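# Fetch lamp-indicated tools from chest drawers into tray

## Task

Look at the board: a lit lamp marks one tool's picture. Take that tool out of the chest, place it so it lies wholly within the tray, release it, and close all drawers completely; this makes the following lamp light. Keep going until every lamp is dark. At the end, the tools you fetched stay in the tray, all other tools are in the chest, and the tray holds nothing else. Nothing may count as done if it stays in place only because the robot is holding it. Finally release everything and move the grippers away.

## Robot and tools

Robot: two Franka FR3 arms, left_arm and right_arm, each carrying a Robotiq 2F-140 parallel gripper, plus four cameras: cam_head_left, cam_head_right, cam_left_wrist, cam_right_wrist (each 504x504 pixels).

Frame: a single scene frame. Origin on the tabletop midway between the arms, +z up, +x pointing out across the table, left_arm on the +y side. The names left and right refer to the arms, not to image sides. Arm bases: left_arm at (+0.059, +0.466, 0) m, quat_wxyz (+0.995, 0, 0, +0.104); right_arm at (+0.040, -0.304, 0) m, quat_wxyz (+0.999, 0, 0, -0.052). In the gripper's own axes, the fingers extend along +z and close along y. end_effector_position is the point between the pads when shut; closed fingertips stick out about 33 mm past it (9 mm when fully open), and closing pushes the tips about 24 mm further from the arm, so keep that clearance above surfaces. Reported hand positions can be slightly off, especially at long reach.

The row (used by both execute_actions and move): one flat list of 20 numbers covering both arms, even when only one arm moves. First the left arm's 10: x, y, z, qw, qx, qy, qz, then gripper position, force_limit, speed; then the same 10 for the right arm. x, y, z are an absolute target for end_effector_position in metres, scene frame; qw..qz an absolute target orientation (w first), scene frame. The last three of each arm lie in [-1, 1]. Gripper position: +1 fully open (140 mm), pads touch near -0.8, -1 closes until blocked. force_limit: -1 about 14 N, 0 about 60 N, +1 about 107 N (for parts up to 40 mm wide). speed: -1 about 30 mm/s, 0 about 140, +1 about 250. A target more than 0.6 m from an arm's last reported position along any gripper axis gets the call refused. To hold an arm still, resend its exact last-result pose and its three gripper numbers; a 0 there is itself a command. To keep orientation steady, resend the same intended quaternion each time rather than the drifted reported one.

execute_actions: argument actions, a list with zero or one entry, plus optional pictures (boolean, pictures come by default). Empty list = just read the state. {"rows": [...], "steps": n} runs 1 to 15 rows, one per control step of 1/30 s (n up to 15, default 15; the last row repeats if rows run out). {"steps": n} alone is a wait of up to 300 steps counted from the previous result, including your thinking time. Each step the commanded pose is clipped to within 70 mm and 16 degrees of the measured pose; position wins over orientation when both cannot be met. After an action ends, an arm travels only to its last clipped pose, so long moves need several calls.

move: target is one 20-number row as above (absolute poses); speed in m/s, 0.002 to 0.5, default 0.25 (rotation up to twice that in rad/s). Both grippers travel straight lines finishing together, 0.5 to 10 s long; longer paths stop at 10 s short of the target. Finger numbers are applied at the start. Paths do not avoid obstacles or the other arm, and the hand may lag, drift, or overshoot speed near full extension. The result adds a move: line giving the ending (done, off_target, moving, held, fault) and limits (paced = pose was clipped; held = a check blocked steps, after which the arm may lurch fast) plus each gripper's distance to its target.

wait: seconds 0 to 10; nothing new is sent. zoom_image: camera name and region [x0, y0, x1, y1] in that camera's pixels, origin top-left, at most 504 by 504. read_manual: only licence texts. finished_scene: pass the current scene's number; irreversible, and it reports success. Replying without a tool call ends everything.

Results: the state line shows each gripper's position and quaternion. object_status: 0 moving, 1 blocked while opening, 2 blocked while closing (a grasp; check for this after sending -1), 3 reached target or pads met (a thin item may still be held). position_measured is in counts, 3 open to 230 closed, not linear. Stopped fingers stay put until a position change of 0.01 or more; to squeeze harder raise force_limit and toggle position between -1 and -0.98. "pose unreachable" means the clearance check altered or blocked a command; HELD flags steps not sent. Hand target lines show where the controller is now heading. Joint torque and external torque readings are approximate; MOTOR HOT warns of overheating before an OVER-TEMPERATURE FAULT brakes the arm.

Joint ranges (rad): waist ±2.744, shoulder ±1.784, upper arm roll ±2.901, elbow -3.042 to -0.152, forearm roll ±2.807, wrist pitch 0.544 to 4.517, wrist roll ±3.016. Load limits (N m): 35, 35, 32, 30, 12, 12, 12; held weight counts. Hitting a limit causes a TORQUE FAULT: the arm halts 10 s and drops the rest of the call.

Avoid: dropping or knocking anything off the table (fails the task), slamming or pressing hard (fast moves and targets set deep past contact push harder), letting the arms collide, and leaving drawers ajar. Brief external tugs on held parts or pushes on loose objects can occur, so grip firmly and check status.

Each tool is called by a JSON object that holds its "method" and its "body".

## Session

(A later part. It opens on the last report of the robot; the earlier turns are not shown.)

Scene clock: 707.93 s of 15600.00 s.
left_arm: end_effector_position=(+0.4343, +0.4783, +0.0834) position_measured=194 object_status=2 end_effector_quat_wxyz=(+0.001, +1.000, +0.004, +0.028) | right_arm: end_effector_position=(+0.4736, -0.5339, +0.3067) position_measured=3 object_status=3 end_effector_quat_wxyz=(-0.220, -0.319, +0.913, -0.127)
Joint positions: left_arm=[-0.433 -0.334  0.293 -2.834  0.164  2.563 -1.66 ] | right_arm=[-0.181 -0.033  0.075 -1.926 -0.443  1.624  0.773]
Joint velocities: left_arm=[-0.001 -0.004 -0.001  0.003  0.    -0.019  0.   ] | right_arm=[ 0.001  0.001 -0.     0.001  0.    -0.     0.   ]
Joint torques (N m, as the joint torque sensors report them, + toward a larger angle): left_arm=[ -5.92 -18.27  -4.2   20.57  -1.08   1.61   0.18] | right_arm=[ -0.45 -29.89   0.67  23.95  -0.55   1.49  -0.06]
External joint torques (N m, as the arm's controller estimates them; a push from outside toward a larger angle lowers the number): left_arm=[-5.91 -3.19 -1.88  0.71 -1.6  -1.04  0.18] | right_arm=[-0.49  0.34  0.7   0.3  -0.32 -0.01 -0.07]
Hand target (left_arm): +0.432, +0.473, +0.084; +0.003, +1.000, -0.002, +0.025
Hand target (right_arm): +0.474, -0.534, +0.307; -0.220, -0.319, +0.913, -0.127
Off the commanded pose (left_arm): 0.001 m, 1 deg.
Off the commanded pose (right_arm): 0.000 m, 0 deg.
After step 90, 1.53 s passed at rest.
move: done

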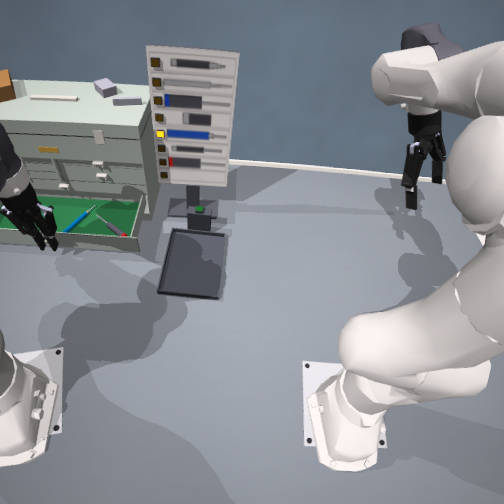

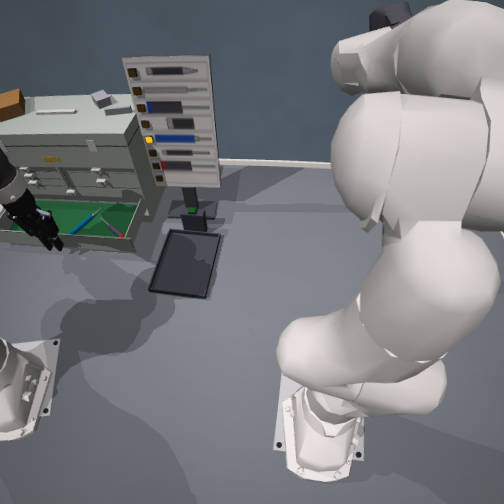

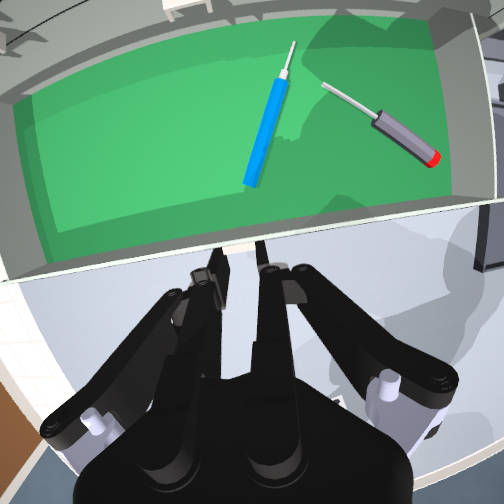

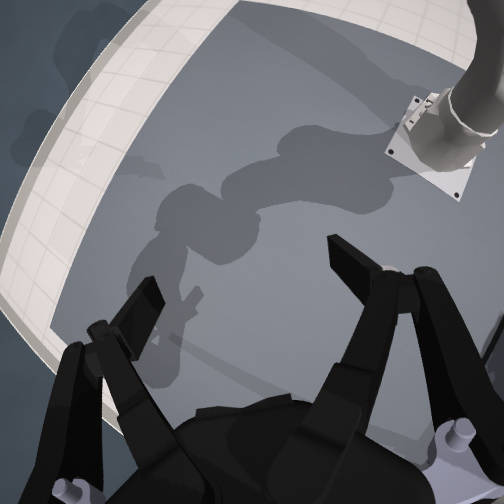

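{"method": "move", "body": {"target": [0.432,0.478,0.086,0,0.9997,0,0.026,-0.12,0.3,-0.5,0.4736,-0.5339,0.3067,-0.220,-0.319,0.913,-0.127,1,0,0], "speed": 0.005}}

{"method": "move", "body": {"target": [0.432,0.478,0.18,0,1,0,0,-0.12,0.3,-0.5,0.4736,-0.5339,0.3067,-0.220,-0.319,0.913,-0.127,1,0,0], "speed": 0.1}}

{"method": "move", "body": {"target": [0.47,0.42,0.18,0,1,0,0,-0.12,0.3,-0.5,0.4736,-0.5339,0.3067,-0.220,-0.319,0.913,-0.127,1,0,0], "speed": 0.1}}

Scene clock: 725.57 s of 15600.00 s.
left_arm: end_effector_position=(+0.4335, +0.4782, +0.0863) position_measured=144 object_status=3 end_effector_quat_wxyz=(+0.001, +1.000, +0.002, +0.028) | right_arm: end_effector_position=(+0.4736, -0.5339, +0.3067) position_measured=3 object_status=3 end_effector_quat_wxyz=(-0.220, -0.319, +0.913, -0.127)
Joint positions: left_arm=[-0.433 -0.346  0.292 -2.834  0.167  2.551 -1.659] | right_arm=[-0.181 -0.033  0.075 -1.926 -0.443  1.624  0.773]
Joint velocities: left_arm=[-0.    -0.001 -0.001 -0.001  0.001 -0.005  0.   ] | right_arm=[-0.001  0.     0.001 -0.001 -0.001  0.001  0.   ]
Joint torques (N m, as the joint torque sensors report them, + toward a larger angle): left_arm=[ -0.59 -16.32  -1.88  19.27   1.04   2.25   0.05] | right_arm=[ -0.14 -30.03   0.65  23.81  -0.58   1.49  -0.1 ]
External joint torques (N m, as the arm's controller estimates them; a push from outside toward a larger angle lowers the number): left_arm=[-0.59 -1.47  0.5  -0.71  0.52 -0.4   0.05] | right_arm=[-0.17  0.    0.69  0.28 -0.36  0.   -0.11]
Hand target (left_arm): +0.432, +0.478, +0.086; +0.000, +1.000, -0.000, +0.026
Hand target (right_arm): +0.474, -0.534, +0.307; -0.220, -0.319, +0.913, -0.127
Off the commanded pose (left_arm): 0.002 m, 0 deg.
Off the commanded pose (right_arm): 0.000 m, 0 deg.
After step 90, 13.60 s passed at rest.
move: done

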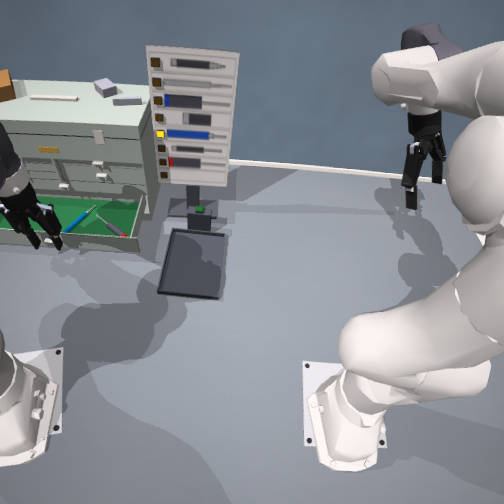

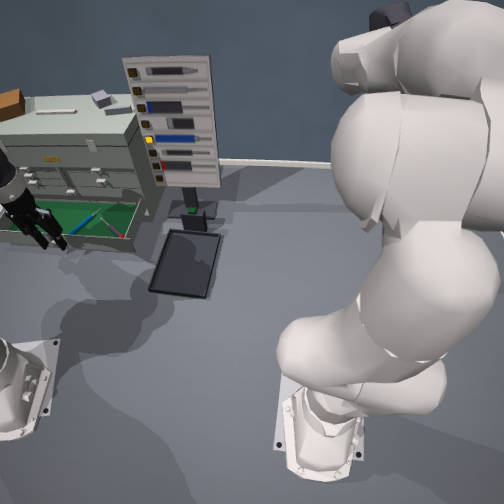

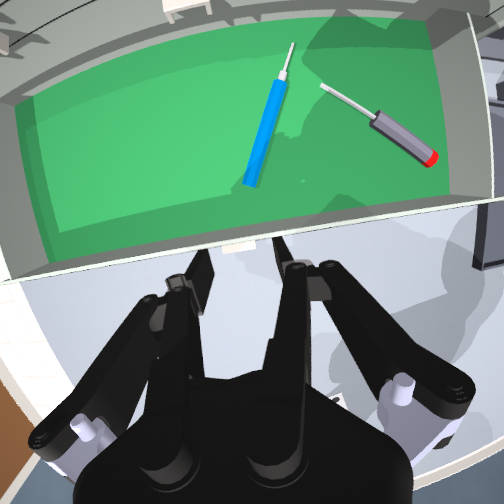

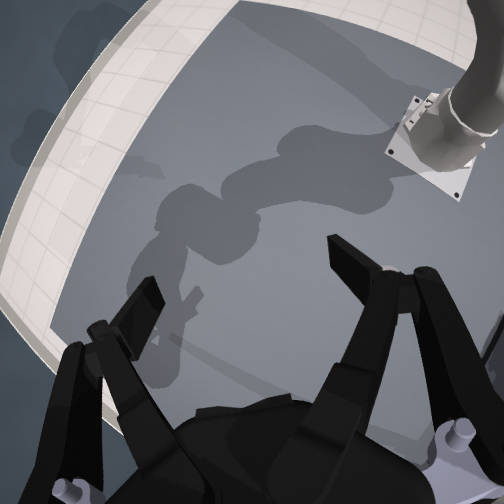

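Scene clock: 727.13 s of 15600.00 s.
left_arm: end_effector_position=(+0.4327, +0.4783, +0.1785) position_measured=144 object_status=3 end_effector_quat_wxyz=(+0.001, +1.000, +0.001, +0.000) | right_arm: end_effector_position=(+0.4736, -0.5339, +0.3067) position_measured=3 object_status=3 end_effector_quat_wxyz=(-0.220, -0.319, +0.913, -0.127)
Joint positions: left_arm=[-0.437 -0.504  0.26  -2.671  0.149  2.177 -1.658] | right_arm=[-0.181 -0.033  0.075 -1.926 -0.443  1.624  0.773]
Joint velocities: left_arm=[-0.001 -0.002 -0.001 -0.002  0.001 -0.011 -0.002] | right_arm=[ 0.001 -0.     0.001 -0.     0.001 -0.001 -0.003]
Joint torques (N m, as the joint torque sensors report them, + toward a larger angle): left_arm=[ -1.05 -14.39  -1.97  25.48   0.38   2.19   0.21] | right_arm=[ -0.22 -29.74   0.75  23.57  -0.49   1.5   -0.14]
External joint torques (N m, as the arm's controller estimates them; a push from outside toward a larger angle lowers the number): left_arm=[-1.08 -1.62  1.47  2.28 -0.34 -0.35  0.21] | right_arm=[-0.3   0.45  0.74 -0.05 -0.27  0.   -0.15]
Hand target (left_arm): +0.432, +0.477, +0.179; +0.002, +1.000, -0.002, -0.000
Hand target (right_arm): +0.474, -0.534, +0.307; -0.220, -0.319, +0.913, -0.127
Off the commanded pose (left_arm): 0.002 m, 0 deg.
Off the commanded pose (right_arm): 0.000 m, 0 deg.
move: done

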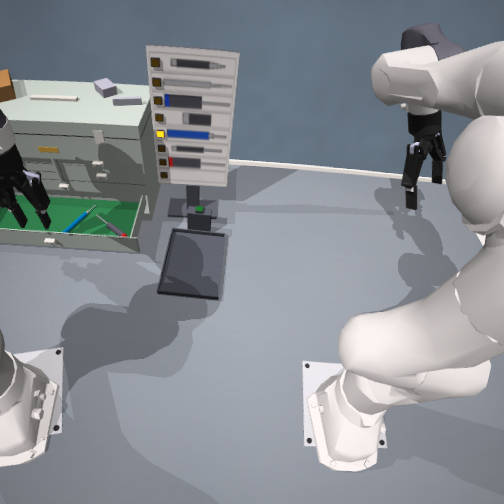

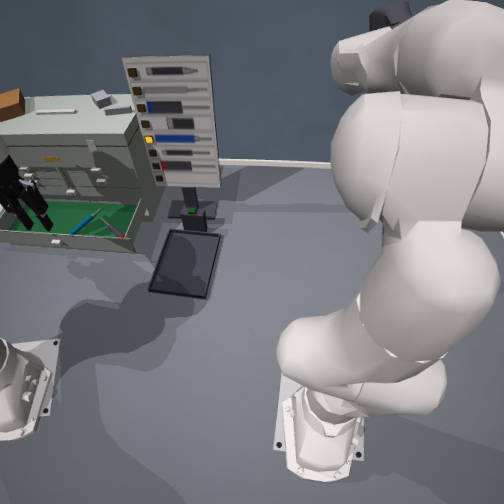

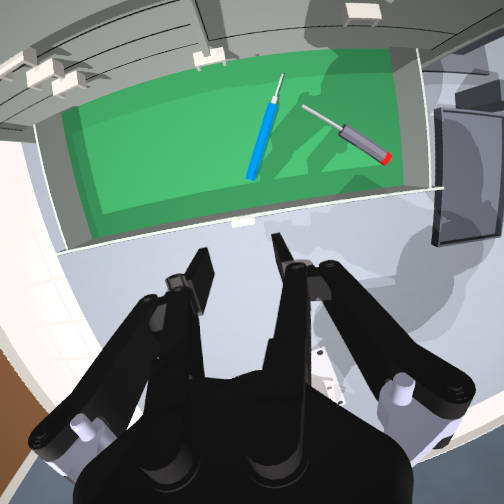

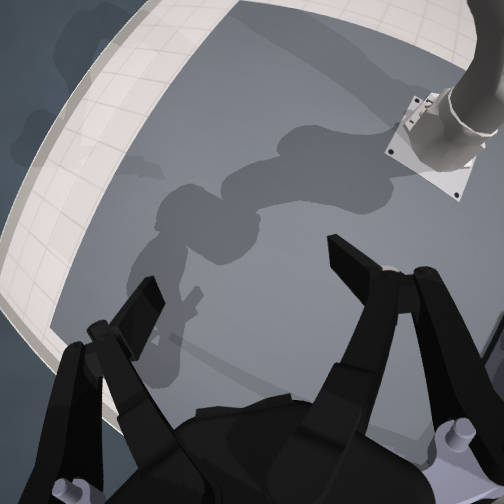

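Scene clock: 728.23 s of 15600.00 s.
left_arm: end_effector_position=(+0.4683, +0.4231, +0.1801) position_measured=144 object_status=3 end_effector_quat_wxyz=(-0.003, +1.000, -0.006, -0.002) | right_arm: end_effector_position=(+0.4736, -0.5339, +0.3067) position_measured=3 object_status=3 end_effector_quat_wxyz=(-0.220, -0.319, +0.913, -0.127)
Joint positions: left_arm=[-0.494 -0.365  0.174 -2.557  0.084  2.192 -1.732] | right_arm=[-0.181 -0.033  0.075 -1.926 -0.443  1.624  0.773]
Joint velocities: left_arm=[-0.001  0.001 -0.003  0.001 -0.004  0.001 -0.028] | right_arm=[-0.001 -0.    -0.001 -0.001 -0.001  0.001  0.001]
Joint torques (N m, as the joint torque sensors report them, + toward a larger angle): left_arm=[  0.61 -18.04  -2.97  24.92   0.2    3.06  -0.22] | right_arm=[ -0.23 -29.68   0.47  23.67  -0.51   1.48  -0.12]
External joint torques (N m, as the arm's controller estimates them; a push from outside toward a larger angle lowers the number): left_arm=[ 0.56 -0.44 -1.07  1.87 -0.52  0.56 -0.22] | right_arm=[-0.12  0.41  0.66  0.1  -0.28 -0.01 -0.12]
Hand target (left_arm): +0.470, +0.422, +0.181; -0.002, +1.000, +0.001, -0.000
Hand target (right_arm): +0.474, -0.534, +0.307; -0.220, -0.319, +0.913, -0.127
Off the commanded pose (left_arm): 0.004 m, 1 deg.
Off the commanded pose (right_arm): 0.000 m, 0 deg.
move: off_target (left_arm)

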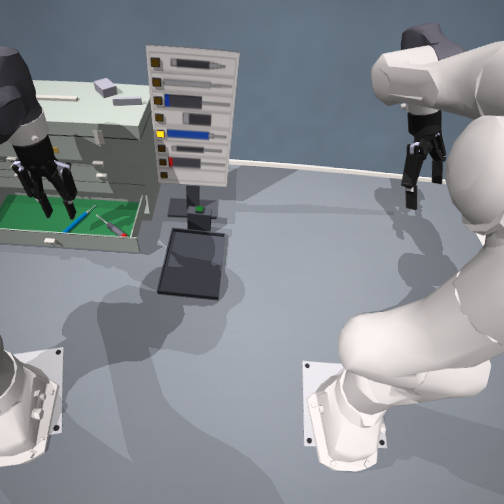

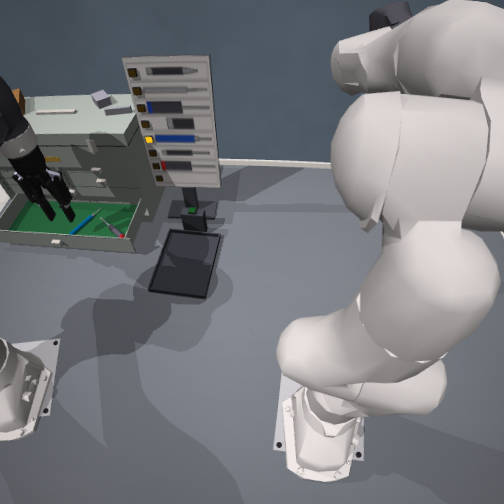

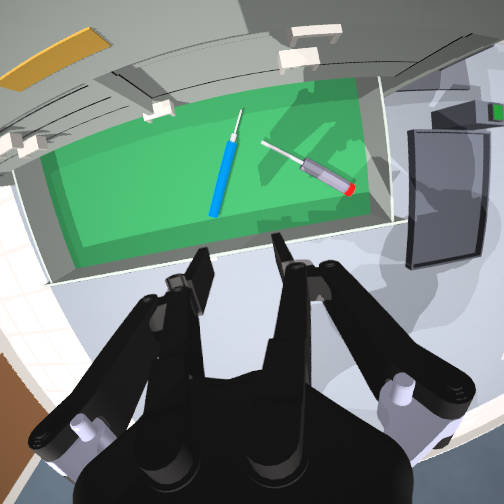

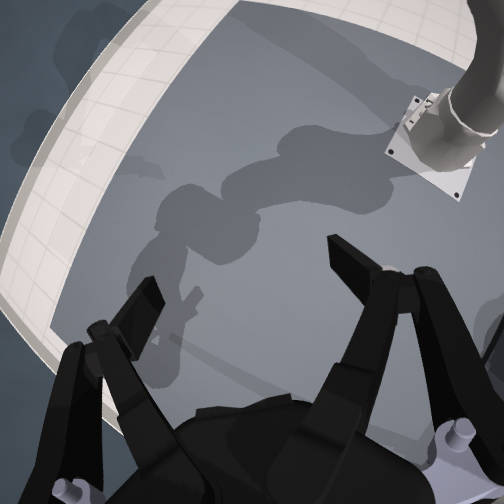

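{"method": "move", "body": {"target": [0.52,0.443,0.13,0,0.974,-0.225,0,-0.12,0.3,-0.5,0.4736,-0.5339,0.3067,-0.220,-0.319,0.913,-0.127,1,0,0], "speed": 0.08}}

Scene clock: 752.10 s of 15600.00 s.
left_arm: end_effector_position=(+0.5184, +0.4442, +0.1302) position_measured=144 object_status=3 end_effector_quat_wxyz=(-0.002, +0.976, -0.218, -0.002) | right_arm: end_effector_position=(+0.4736, -0.5339, +0.3067) position_measured=3 object_status=3 end_effector_quat_wxyz=(-0.220, -0.319, +0.913, -0.127)
Joint positions: left_arm=[-0.591 -0.14   0.333 -2.473  0.068  2.337 -1.232] | right_arm=[-0.181 -0.033  0.075 -1.926 -0.443  1.624  0.773]
Joint velocities: left_arm=[ 0.001 -0.    -0.     0.001 -0.003  0.001  0.033] | right_arm=[ 0.001  0.    -0.     0.001  0.001 -0.001  0.002]
Joint torques (N m, as the joint torque sensors report them, + toward a larger angle): left_arm=[ -1.51 -23.38   0.46  24.07   0.04   2.97   0.34] | right_arm=[ -0.29 -29.99   0.86  23.63  -0.48   1.44  -0.12]
External joint torques (N m, as the arm's controller estimates them; a push from outside toward a larger angle lowers the number): left_arm=[-1.54 -0.42  1.83  2.3  -0.57  0.46  0.34] | right_arm=[-0.36  0.16  0.86  0.03 -0.26 -0.05 -0.13]
Hand target (left_arm): +0.520, +0.443, +0.131; -0.001, +0.975, -0.224, +0.000
Hand target (right_arm): +0.474, -0.534, +0.307; -0.220, -0.319, +0.913, -0.127
Off the commanded pose (left_arm): 0.002 m, 1 deg.
Off the commanded pose (right_arm): 0.000 m, 0 deg.
After step 90, 17.43 s passed at rest.
move: done

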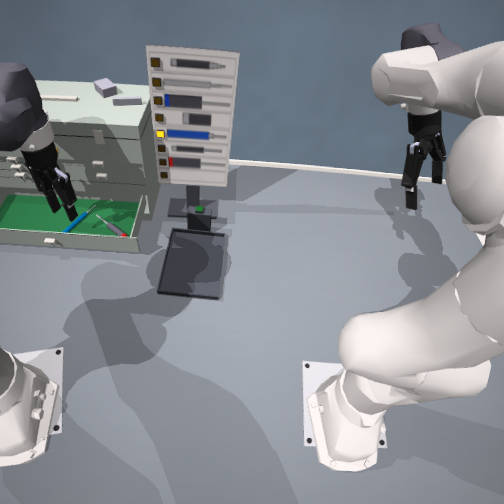

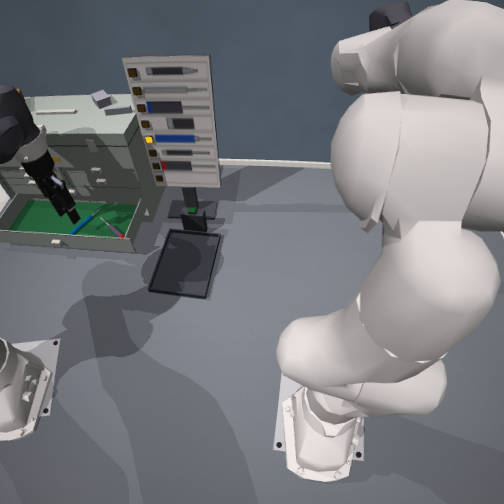

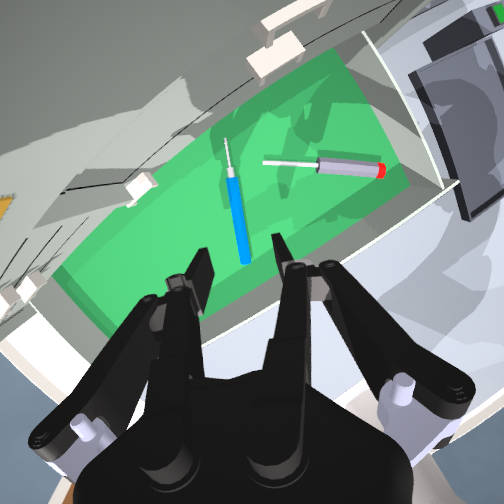

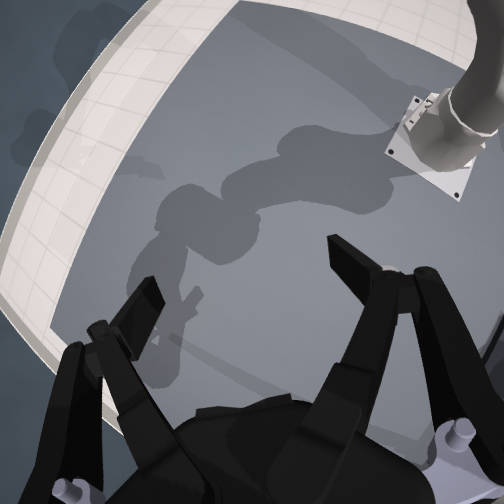

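{"method": "move", "body": {"target": [0.526,0.440,0.08,0,0.974,-0.225,0,-0.3,0,-0.5,0.4736,-0.5339,0.3067,-0.220,-0.319,0.913,-0.127,1,0,0], "speed": 0.05}}

Scene clock: 759.93 s of 15600.00 s.
left_arm: end_effector_position=(+0.5186, +0.4427, +0.0800) position_measured=167 object_status=3 end_effector_quat_wxyz=(+0.000, +0.976, -0.218, -0.007) | right_arm: end_effector_position=(+0.4736, -0.5339, +0.3067) position_measured=3 object_status=3 end_effector_quat_wxyz=(-0.220, -0.319, +0.913, -0.127)
Joint positions: left_arm=[-0.592 -0.025  0.333 -2.5    0.016  2.463 -1.195] | right_arm=[-0.181 -0.033  0.075 -1.926 -0.443  1.624  0.773]
Joint velocities: left_arm=[ 0.     0.002 -0.001 -0.006 -0.01   0.019  0.008] | right_arm=[-0.001 -0.    -0.001  0.     0.     0.     0.001]
Joint torques (N m, as the joint torque sensors report them, + toward a larger angle): left_arm=[ -1.56 -21.29  -0.29  27.99   0.09   4.3    0.52] | right_arm=[ -0.16 -29.53   1.09  23.94  -0.48   1.52  -0.12]
External joint torques (N m, as the arm's controller estimates them; a push from outside toward a larger angle lowers the number): left_arm=[-1.61  4.05 -0.08  7.81 -0.44  1.81  0.51] | right_arm=[-0.11  0.65  1.21  0.34 -0.25  0.03 -0.13]
Hand target (left_arm): +0.526, +0.441, +0.081; -0.001, +0.975, -0.224, +0.000
Hand target (right_arm): +0.474, -0.534, +0.307; -0.220, -0.319, +0.913, -0.127
Off the commanded pose (left_arm): 0.008 m, 1 deg.
Off the commanded pose (right_arm): 0.000 m, 0 deg.
After step 90, 3.50 s passed at rest.
move: off_target (left_arm)

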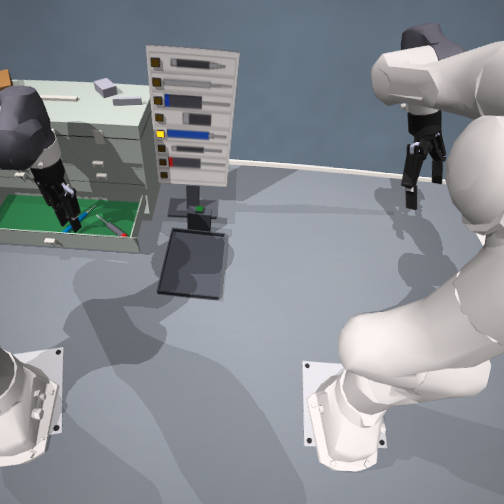

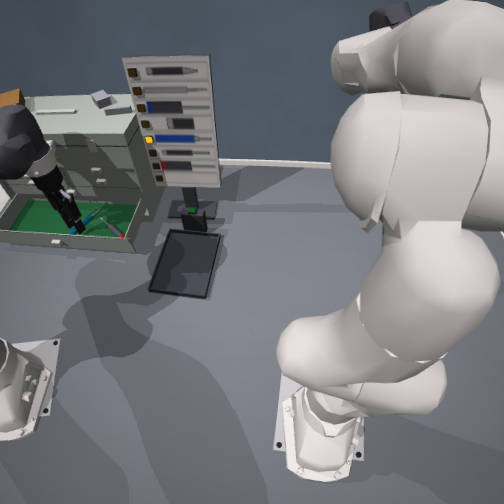

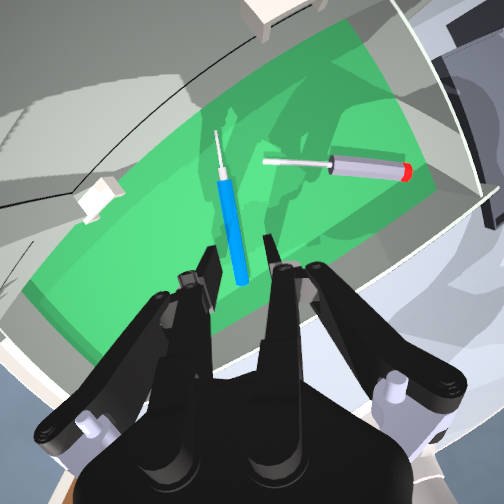

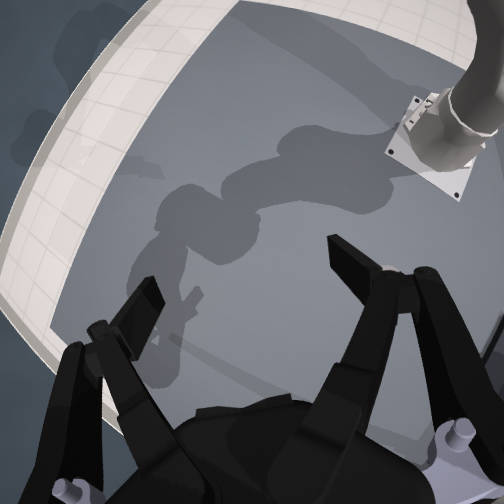

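{"method": "move", "body": {"target": [0.516,0.444,0.082,0.039,0.959,-0.222,0.169,-0.3,0,-0.5,0.4736,-0.5339,0.3067,-0.220,-0.319,0.913,-0.127,1,0,0], "speed": 0.08}}

Scene clock: 773.47 s of 15600.00 s.
left_arm: end_effector_position=(+0.5160, +0.4418, +0.0788) position_measured=167 object_status=3 end_effector_quat_wxyz=(+0.046, +0.961, -0.217, +0.167) | right_arm: end_effector_position=(+0.4736, -0.5339, +0.3067) position_measured=3 object_status=3 end_effector_quat_wxyz=(-0.220, -0.319, +0.913, -0.127)
Joint positions: left_arm=[-0.811 -0.203  0.608 -2.825 -0.275  2.957 -0.851] | right_arm=[-0.181 -0.033  0.075 -1.926 -0.443  1.624  0.773]
Joint velocities: left_arm=[-0.029 -0.002  0.032 -0.002 -0.     0.007  0.034] | right_arm=[-0.     0.    -0.     0.    -0.001 -0.    -0.002]
Joint torques (N m, as the joint torque sensors report them, + toward a larger angle): left_arm=[ -2.21 -17.03  -0.41  17.29   0.63   3.51   0.24] | right_arm=[ -0.53 -29.48   1.11  23.75  -0.51   1.49  -0.14]
External joint torques (N m, as the arm's controller estimates them; a push from outside toward a larger angle lowers the number): left_arm=[-2.15 -2.63  2.49 -0.44 -0.22  0.55  0.23] | right_arm=[-0.52  0.74  1.2   0.1  -0.28  0.   -0.14]
Hand target (left_arm): +0.516, +0.441, +0.079; +0.045, +0.959, -0.224, +0.168
Hand target (right_arm): +0.474, -0.534, +0.307; -0.220, -0.319, +0.913, -0.127
Off the commanded pose (left_arm): 0.004 m, 1 deg.
Off the commanded pose (right_arm): 0.000 m, 0 deg.
After step 90, 7.60 s passed at rest.
move: off_target (left_arm)

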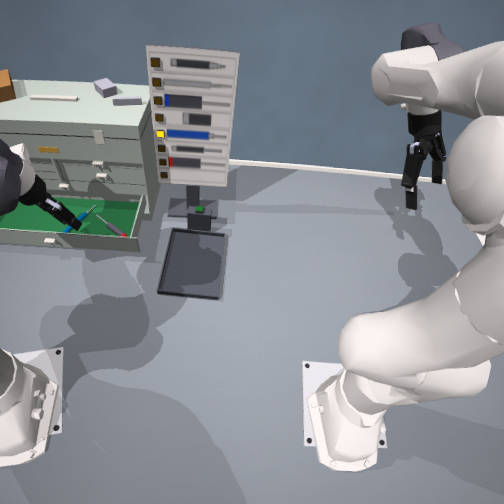

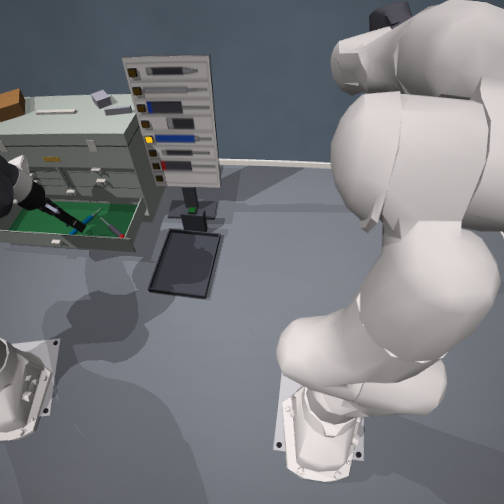

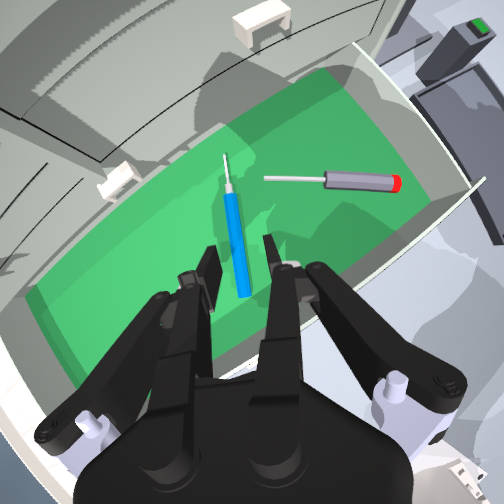

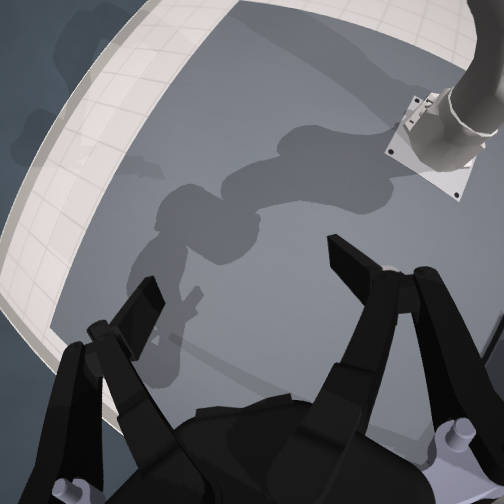

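{"method": "move", "body": {"target": [0.523,0.440,0.062,0.039,0.959,-0.222,0.169,-0.3,0,-0.5,0.4736,-0.5339,0.3067,-0.220,-0.319,0.913,-0.127,1,0,0], "speed": 0.02}}

{"method": "zoom_image", "body": {"camera": "cam_left_wrist", "region": [170,170,320,320]}}

Scene clock: 789.80 s of 15600.00 s.
left_arm: end_effector_position=(+0.5256, +0.4394, +0.0655) position_measured=167 object_status=3 end_effector_quat_wxyz=(+0.041, +0.961, -0.213, +0.172) | right_arm: end_effector_position=(+0.4736, -0.5339, +0.3067) position_measured=3 object_status=3 end_effector_quat_wxyz=(-0.220, -0.319, +0.913, -0.127)
Joint positions: left_arm=[-0.995 -0.135  0.746 -2.801 -0.417  3.017 -0.759] | right_arm=[-0.181 -0.033  0.075 -1.926 -0.443  1.624  0.773]
Joint velocities: left_arm=[-0.07   0.001  0.064  0.001 -0.027  0.017  0.053] | right_arm=[-0.001  0.     0.003 -0.001  0.    -0.    -0.   ]
Joint torques (N m, as the joint torque sensors report them, + toward a larger angle): left_arm=[ -0.76 -10.88   1.4   16.34   0.29   2.54   0.22] | right_arm=[ -0.22 -29.83   1.07  23.72  -0.52   1.5   -0.1 ]
External joint torques (N m, as the arm's controller estimates them; a push from outside toward a larger angle lowers the number): left_arm=[-0.75  2.65  3.72 -0.62 -0.59 -0.4   0.21] | right_arm=[-0.16  0.35  1.2   0.1  -0.28  0.01 -0.11]
Hand target (left_arm): +0.523, +0.440, +0.062; +0.039, +0.960, -0.222, +0.169
Hand target (right_arm): +0.474, -0.534, +0.307; -0.220, -0.319, +0.913, -0.127
Off the commanded pose (left_arm): 0.004 m, 1 deg.
Off the commanded pose (right_arm): 0.000 m, 0 deg.
After step 90, 12.13 s passed at rest.
move: off_target (left_arm)

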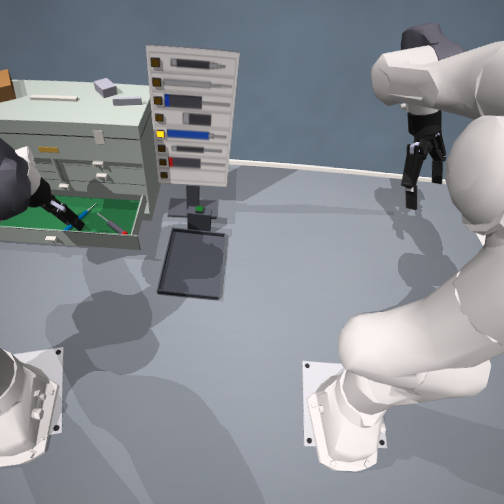

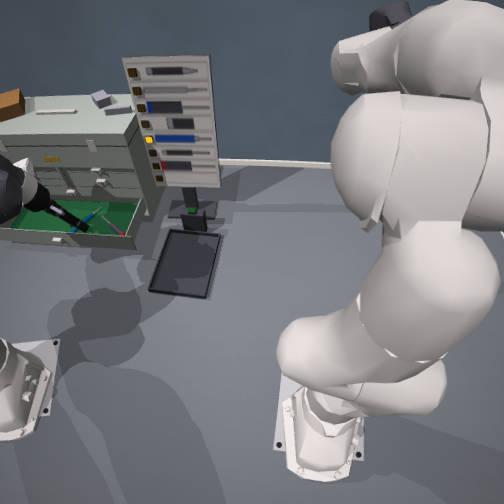

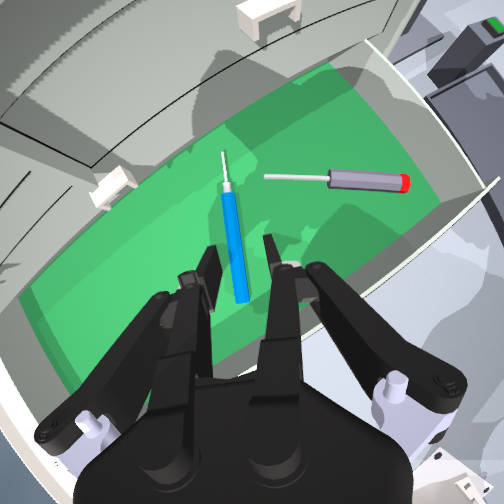

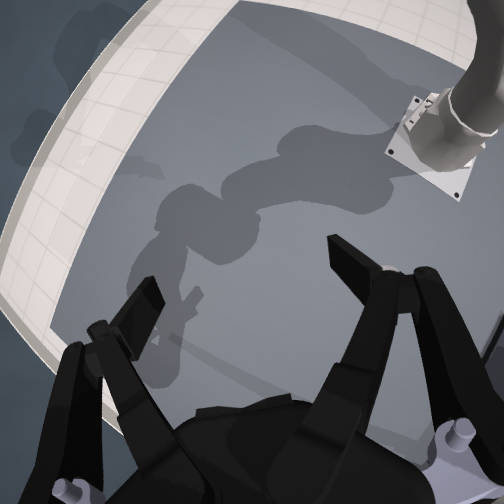

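Region (170, 170, 320, 320) of cam_left_wrist's 504x504 image, scaled by 3.360, with more detail than that image has.

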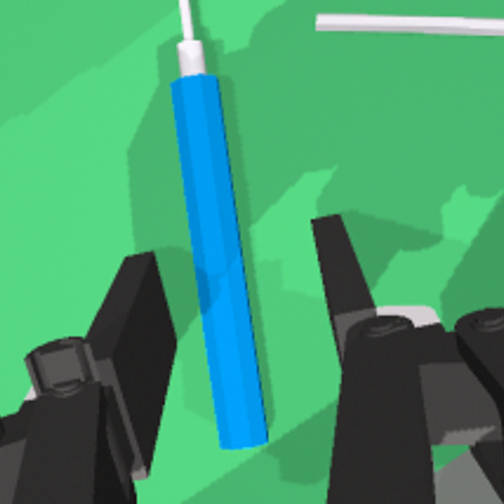

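{"method": "move", "body": {"target": [0.5255,0.438,0.071,0.039,0.959,-0.222,0.169,-0.3,0,-0.5,0.4736,-0.5339,0.3067,-0.220,-0.319,0.913,-0.127,1,0,0], "speed": 0.02}}

{"method": "move", "body": {"target": [0.5255,0.438,0.071,0.039,0.959,-0.222,0.169,-1,0,-0.6,0.4736,-0.5339,0.3067,-0.220,-0.319,0.913,-0.127,1,0,0], "speed": 0.02}}

Scene clock: 799.40 s of 15600.00 s.
left_arm: end_effector_position=(+0.5263, +0.4387, +0.0711) position_measured=167 object_status=3 end_effector_quat_wxyz=(+0.037, +0.958, -0.228, +0.171) | right_arm: end_effector_position=(+0.4736, -0.5339, +0.3067) position_measured=3 object_status=3 end_effector_quat_wxyz=(-0.220, -0.319, +0.913, -0.127)
Joint positions: left_arm=[-0.918 -0.149  0.678 -2.801 -0.354  2.998 -0.782] | right_arm=[-0.181 -0.033  0.075 -1.926 -0.443  1.624  0.773]
Joint velocities: left_arm=[ 0.049  0.    -0.054 -0.     0.021 -0.017 -0.046] | right_arm=[-0.    -0.     0.    -0.001  0.001 -0.001 -0.   ]
Joint torques (N m, as the joint torque sensors report them, + toward a larger angle): left_arm=[  2.11 -16.02  -1.97  18.52   1.38   2.68  -0.15] | right_arm=[ -0.11 -30.16   0.89  23.69  -0.55   1.46  -0.12]
External joint torques (N m, as the arm's controller estimates them; a push from outside toward a larger angle lowers the number): left_arm=[ 2.13 -1.54  0.33  1.23  0.55 -0.29 -0.16] | right_arm=[-0.1  -0.11  0.97  0.16 -0.32 -0.02 -0.13]
Hand target (left_arm): +0.526, +0.438, +0.071; +0.039, +0.959, -0.222, +0.169
Hand target (right_arm): +0.474, -0.534, +0.307; -0.220, -0.319, +0.913, -0.127
Off the commanded pose (left_arm): 0.001 m, 1 deg.
Off the commanded pose (right_arm): 0.000 m, 0 deg.
After step 90, 5.90 s passed at rest.
move: done

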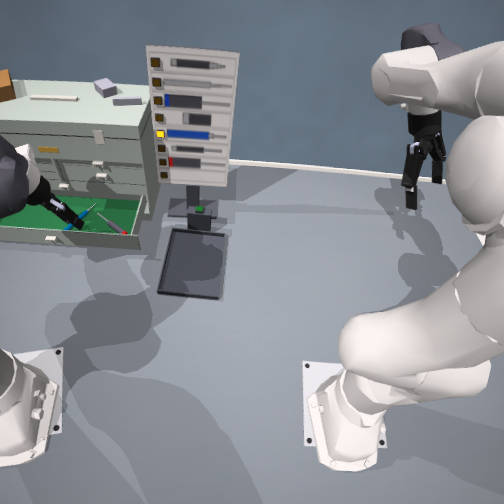

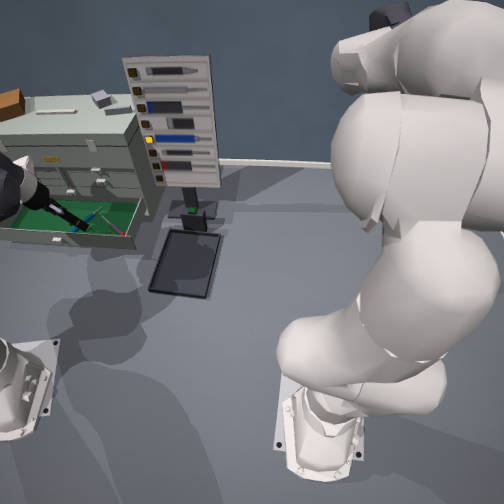

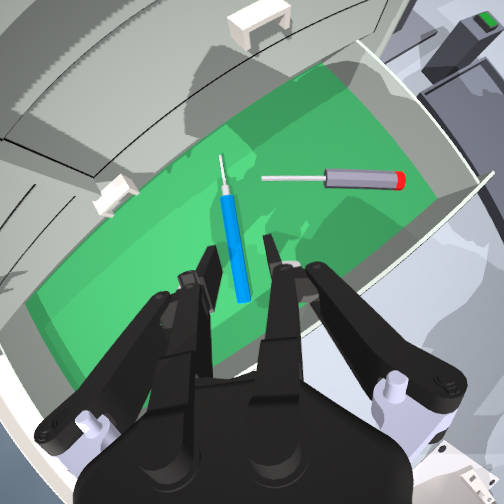

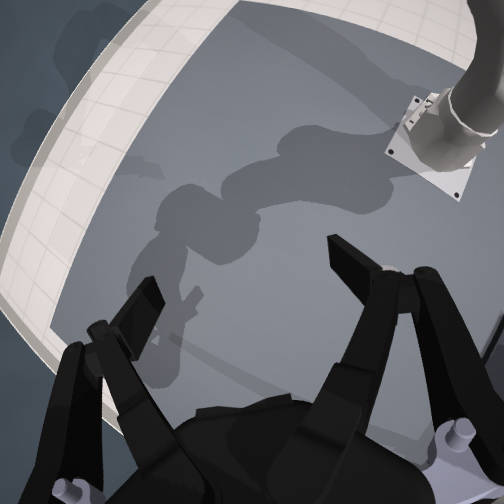

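Scene clock: 800.10 s of 15600.00 s.
left_arm: end_effector_position=(+0.5259, +0.4382, +0.0710) position_measured=220 object_status=2 end_effector_quat_wxyz=(+0.038, +0.959, -0.225, +0.170) | right_arm: end_effector_position=(+0.4736, -0.5339, +0.3067) position_measured=3 object_status=3 end_effector_quat_wxyz=(-0.220, -0.319, +0.913, -0.127)
Joint positions: left_arm=[-0.91  -0.149  0.669 -2.801 -0.354  2.996 -0.791] | right_arm=[-0.181 -0.033  0.075 -1.926 -0.443  1.624  0.773]
Joint velocities: left_arm=[ 0.007  0.    -0.009  0.    -0.001 -0.003 -0.012] | right_arm=[ 0.    -0.     0.001  0.001 -0.     0.     0.001]
Joint torques (N m, as the joint torque sensors report them, + toward a larger angle): left_arm=[  1.04 -15.92  -2.92  18.6    1.36   2.4   -0.22] | right_arm=[ -0.61 -29.18   0.99  24.01  -0.5    1.49  -0.1 ]
External joint torques (N m, as the arm's controller estimates them; a push from outside toward a larger angle lowers the number): left_arm=[ 1.09 -1.25 -0.57  1.23  0.52 -0.58 -0.22] | right_arm=[-0.66  1.02  1.01  0.4  -0.28 -0.01 -0.11]
Hand target (left_arm): +0.526, +0.438, +0.071; +0.039, +0.959, -0.222, +0.169
Hand target (right_arm): +0.474, -0.534, +0.307; -0.220, -0.319, +0.913, -0.127
Off the commanded pose (left_arm): 0.000 m, 0 deg.
Off the commanded pose (right_arm): 0.000 m, 0 deg.
move: done

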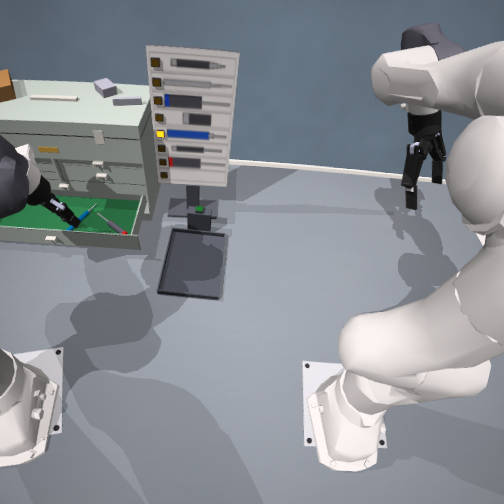

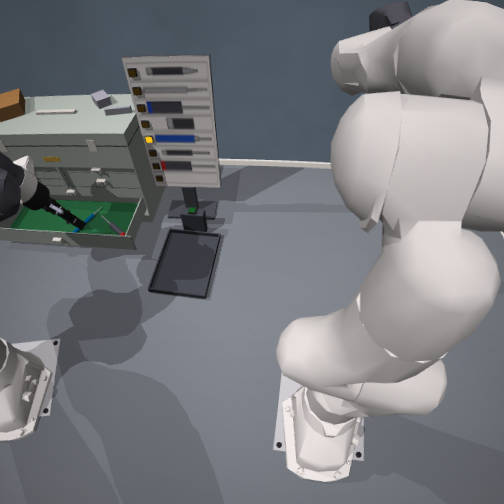

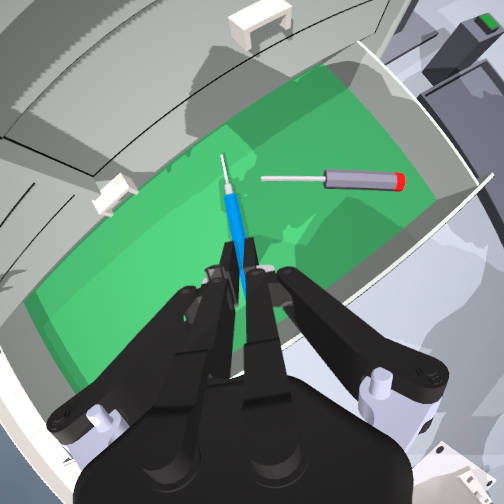

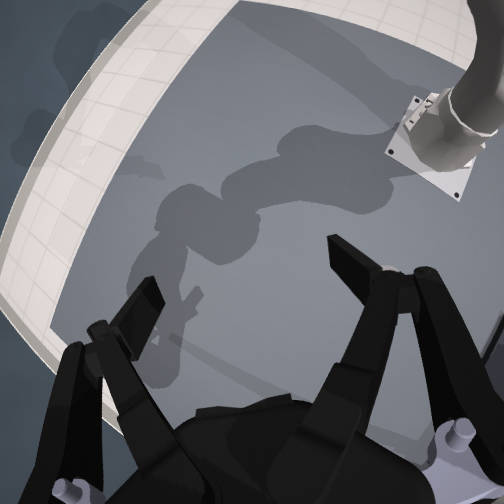

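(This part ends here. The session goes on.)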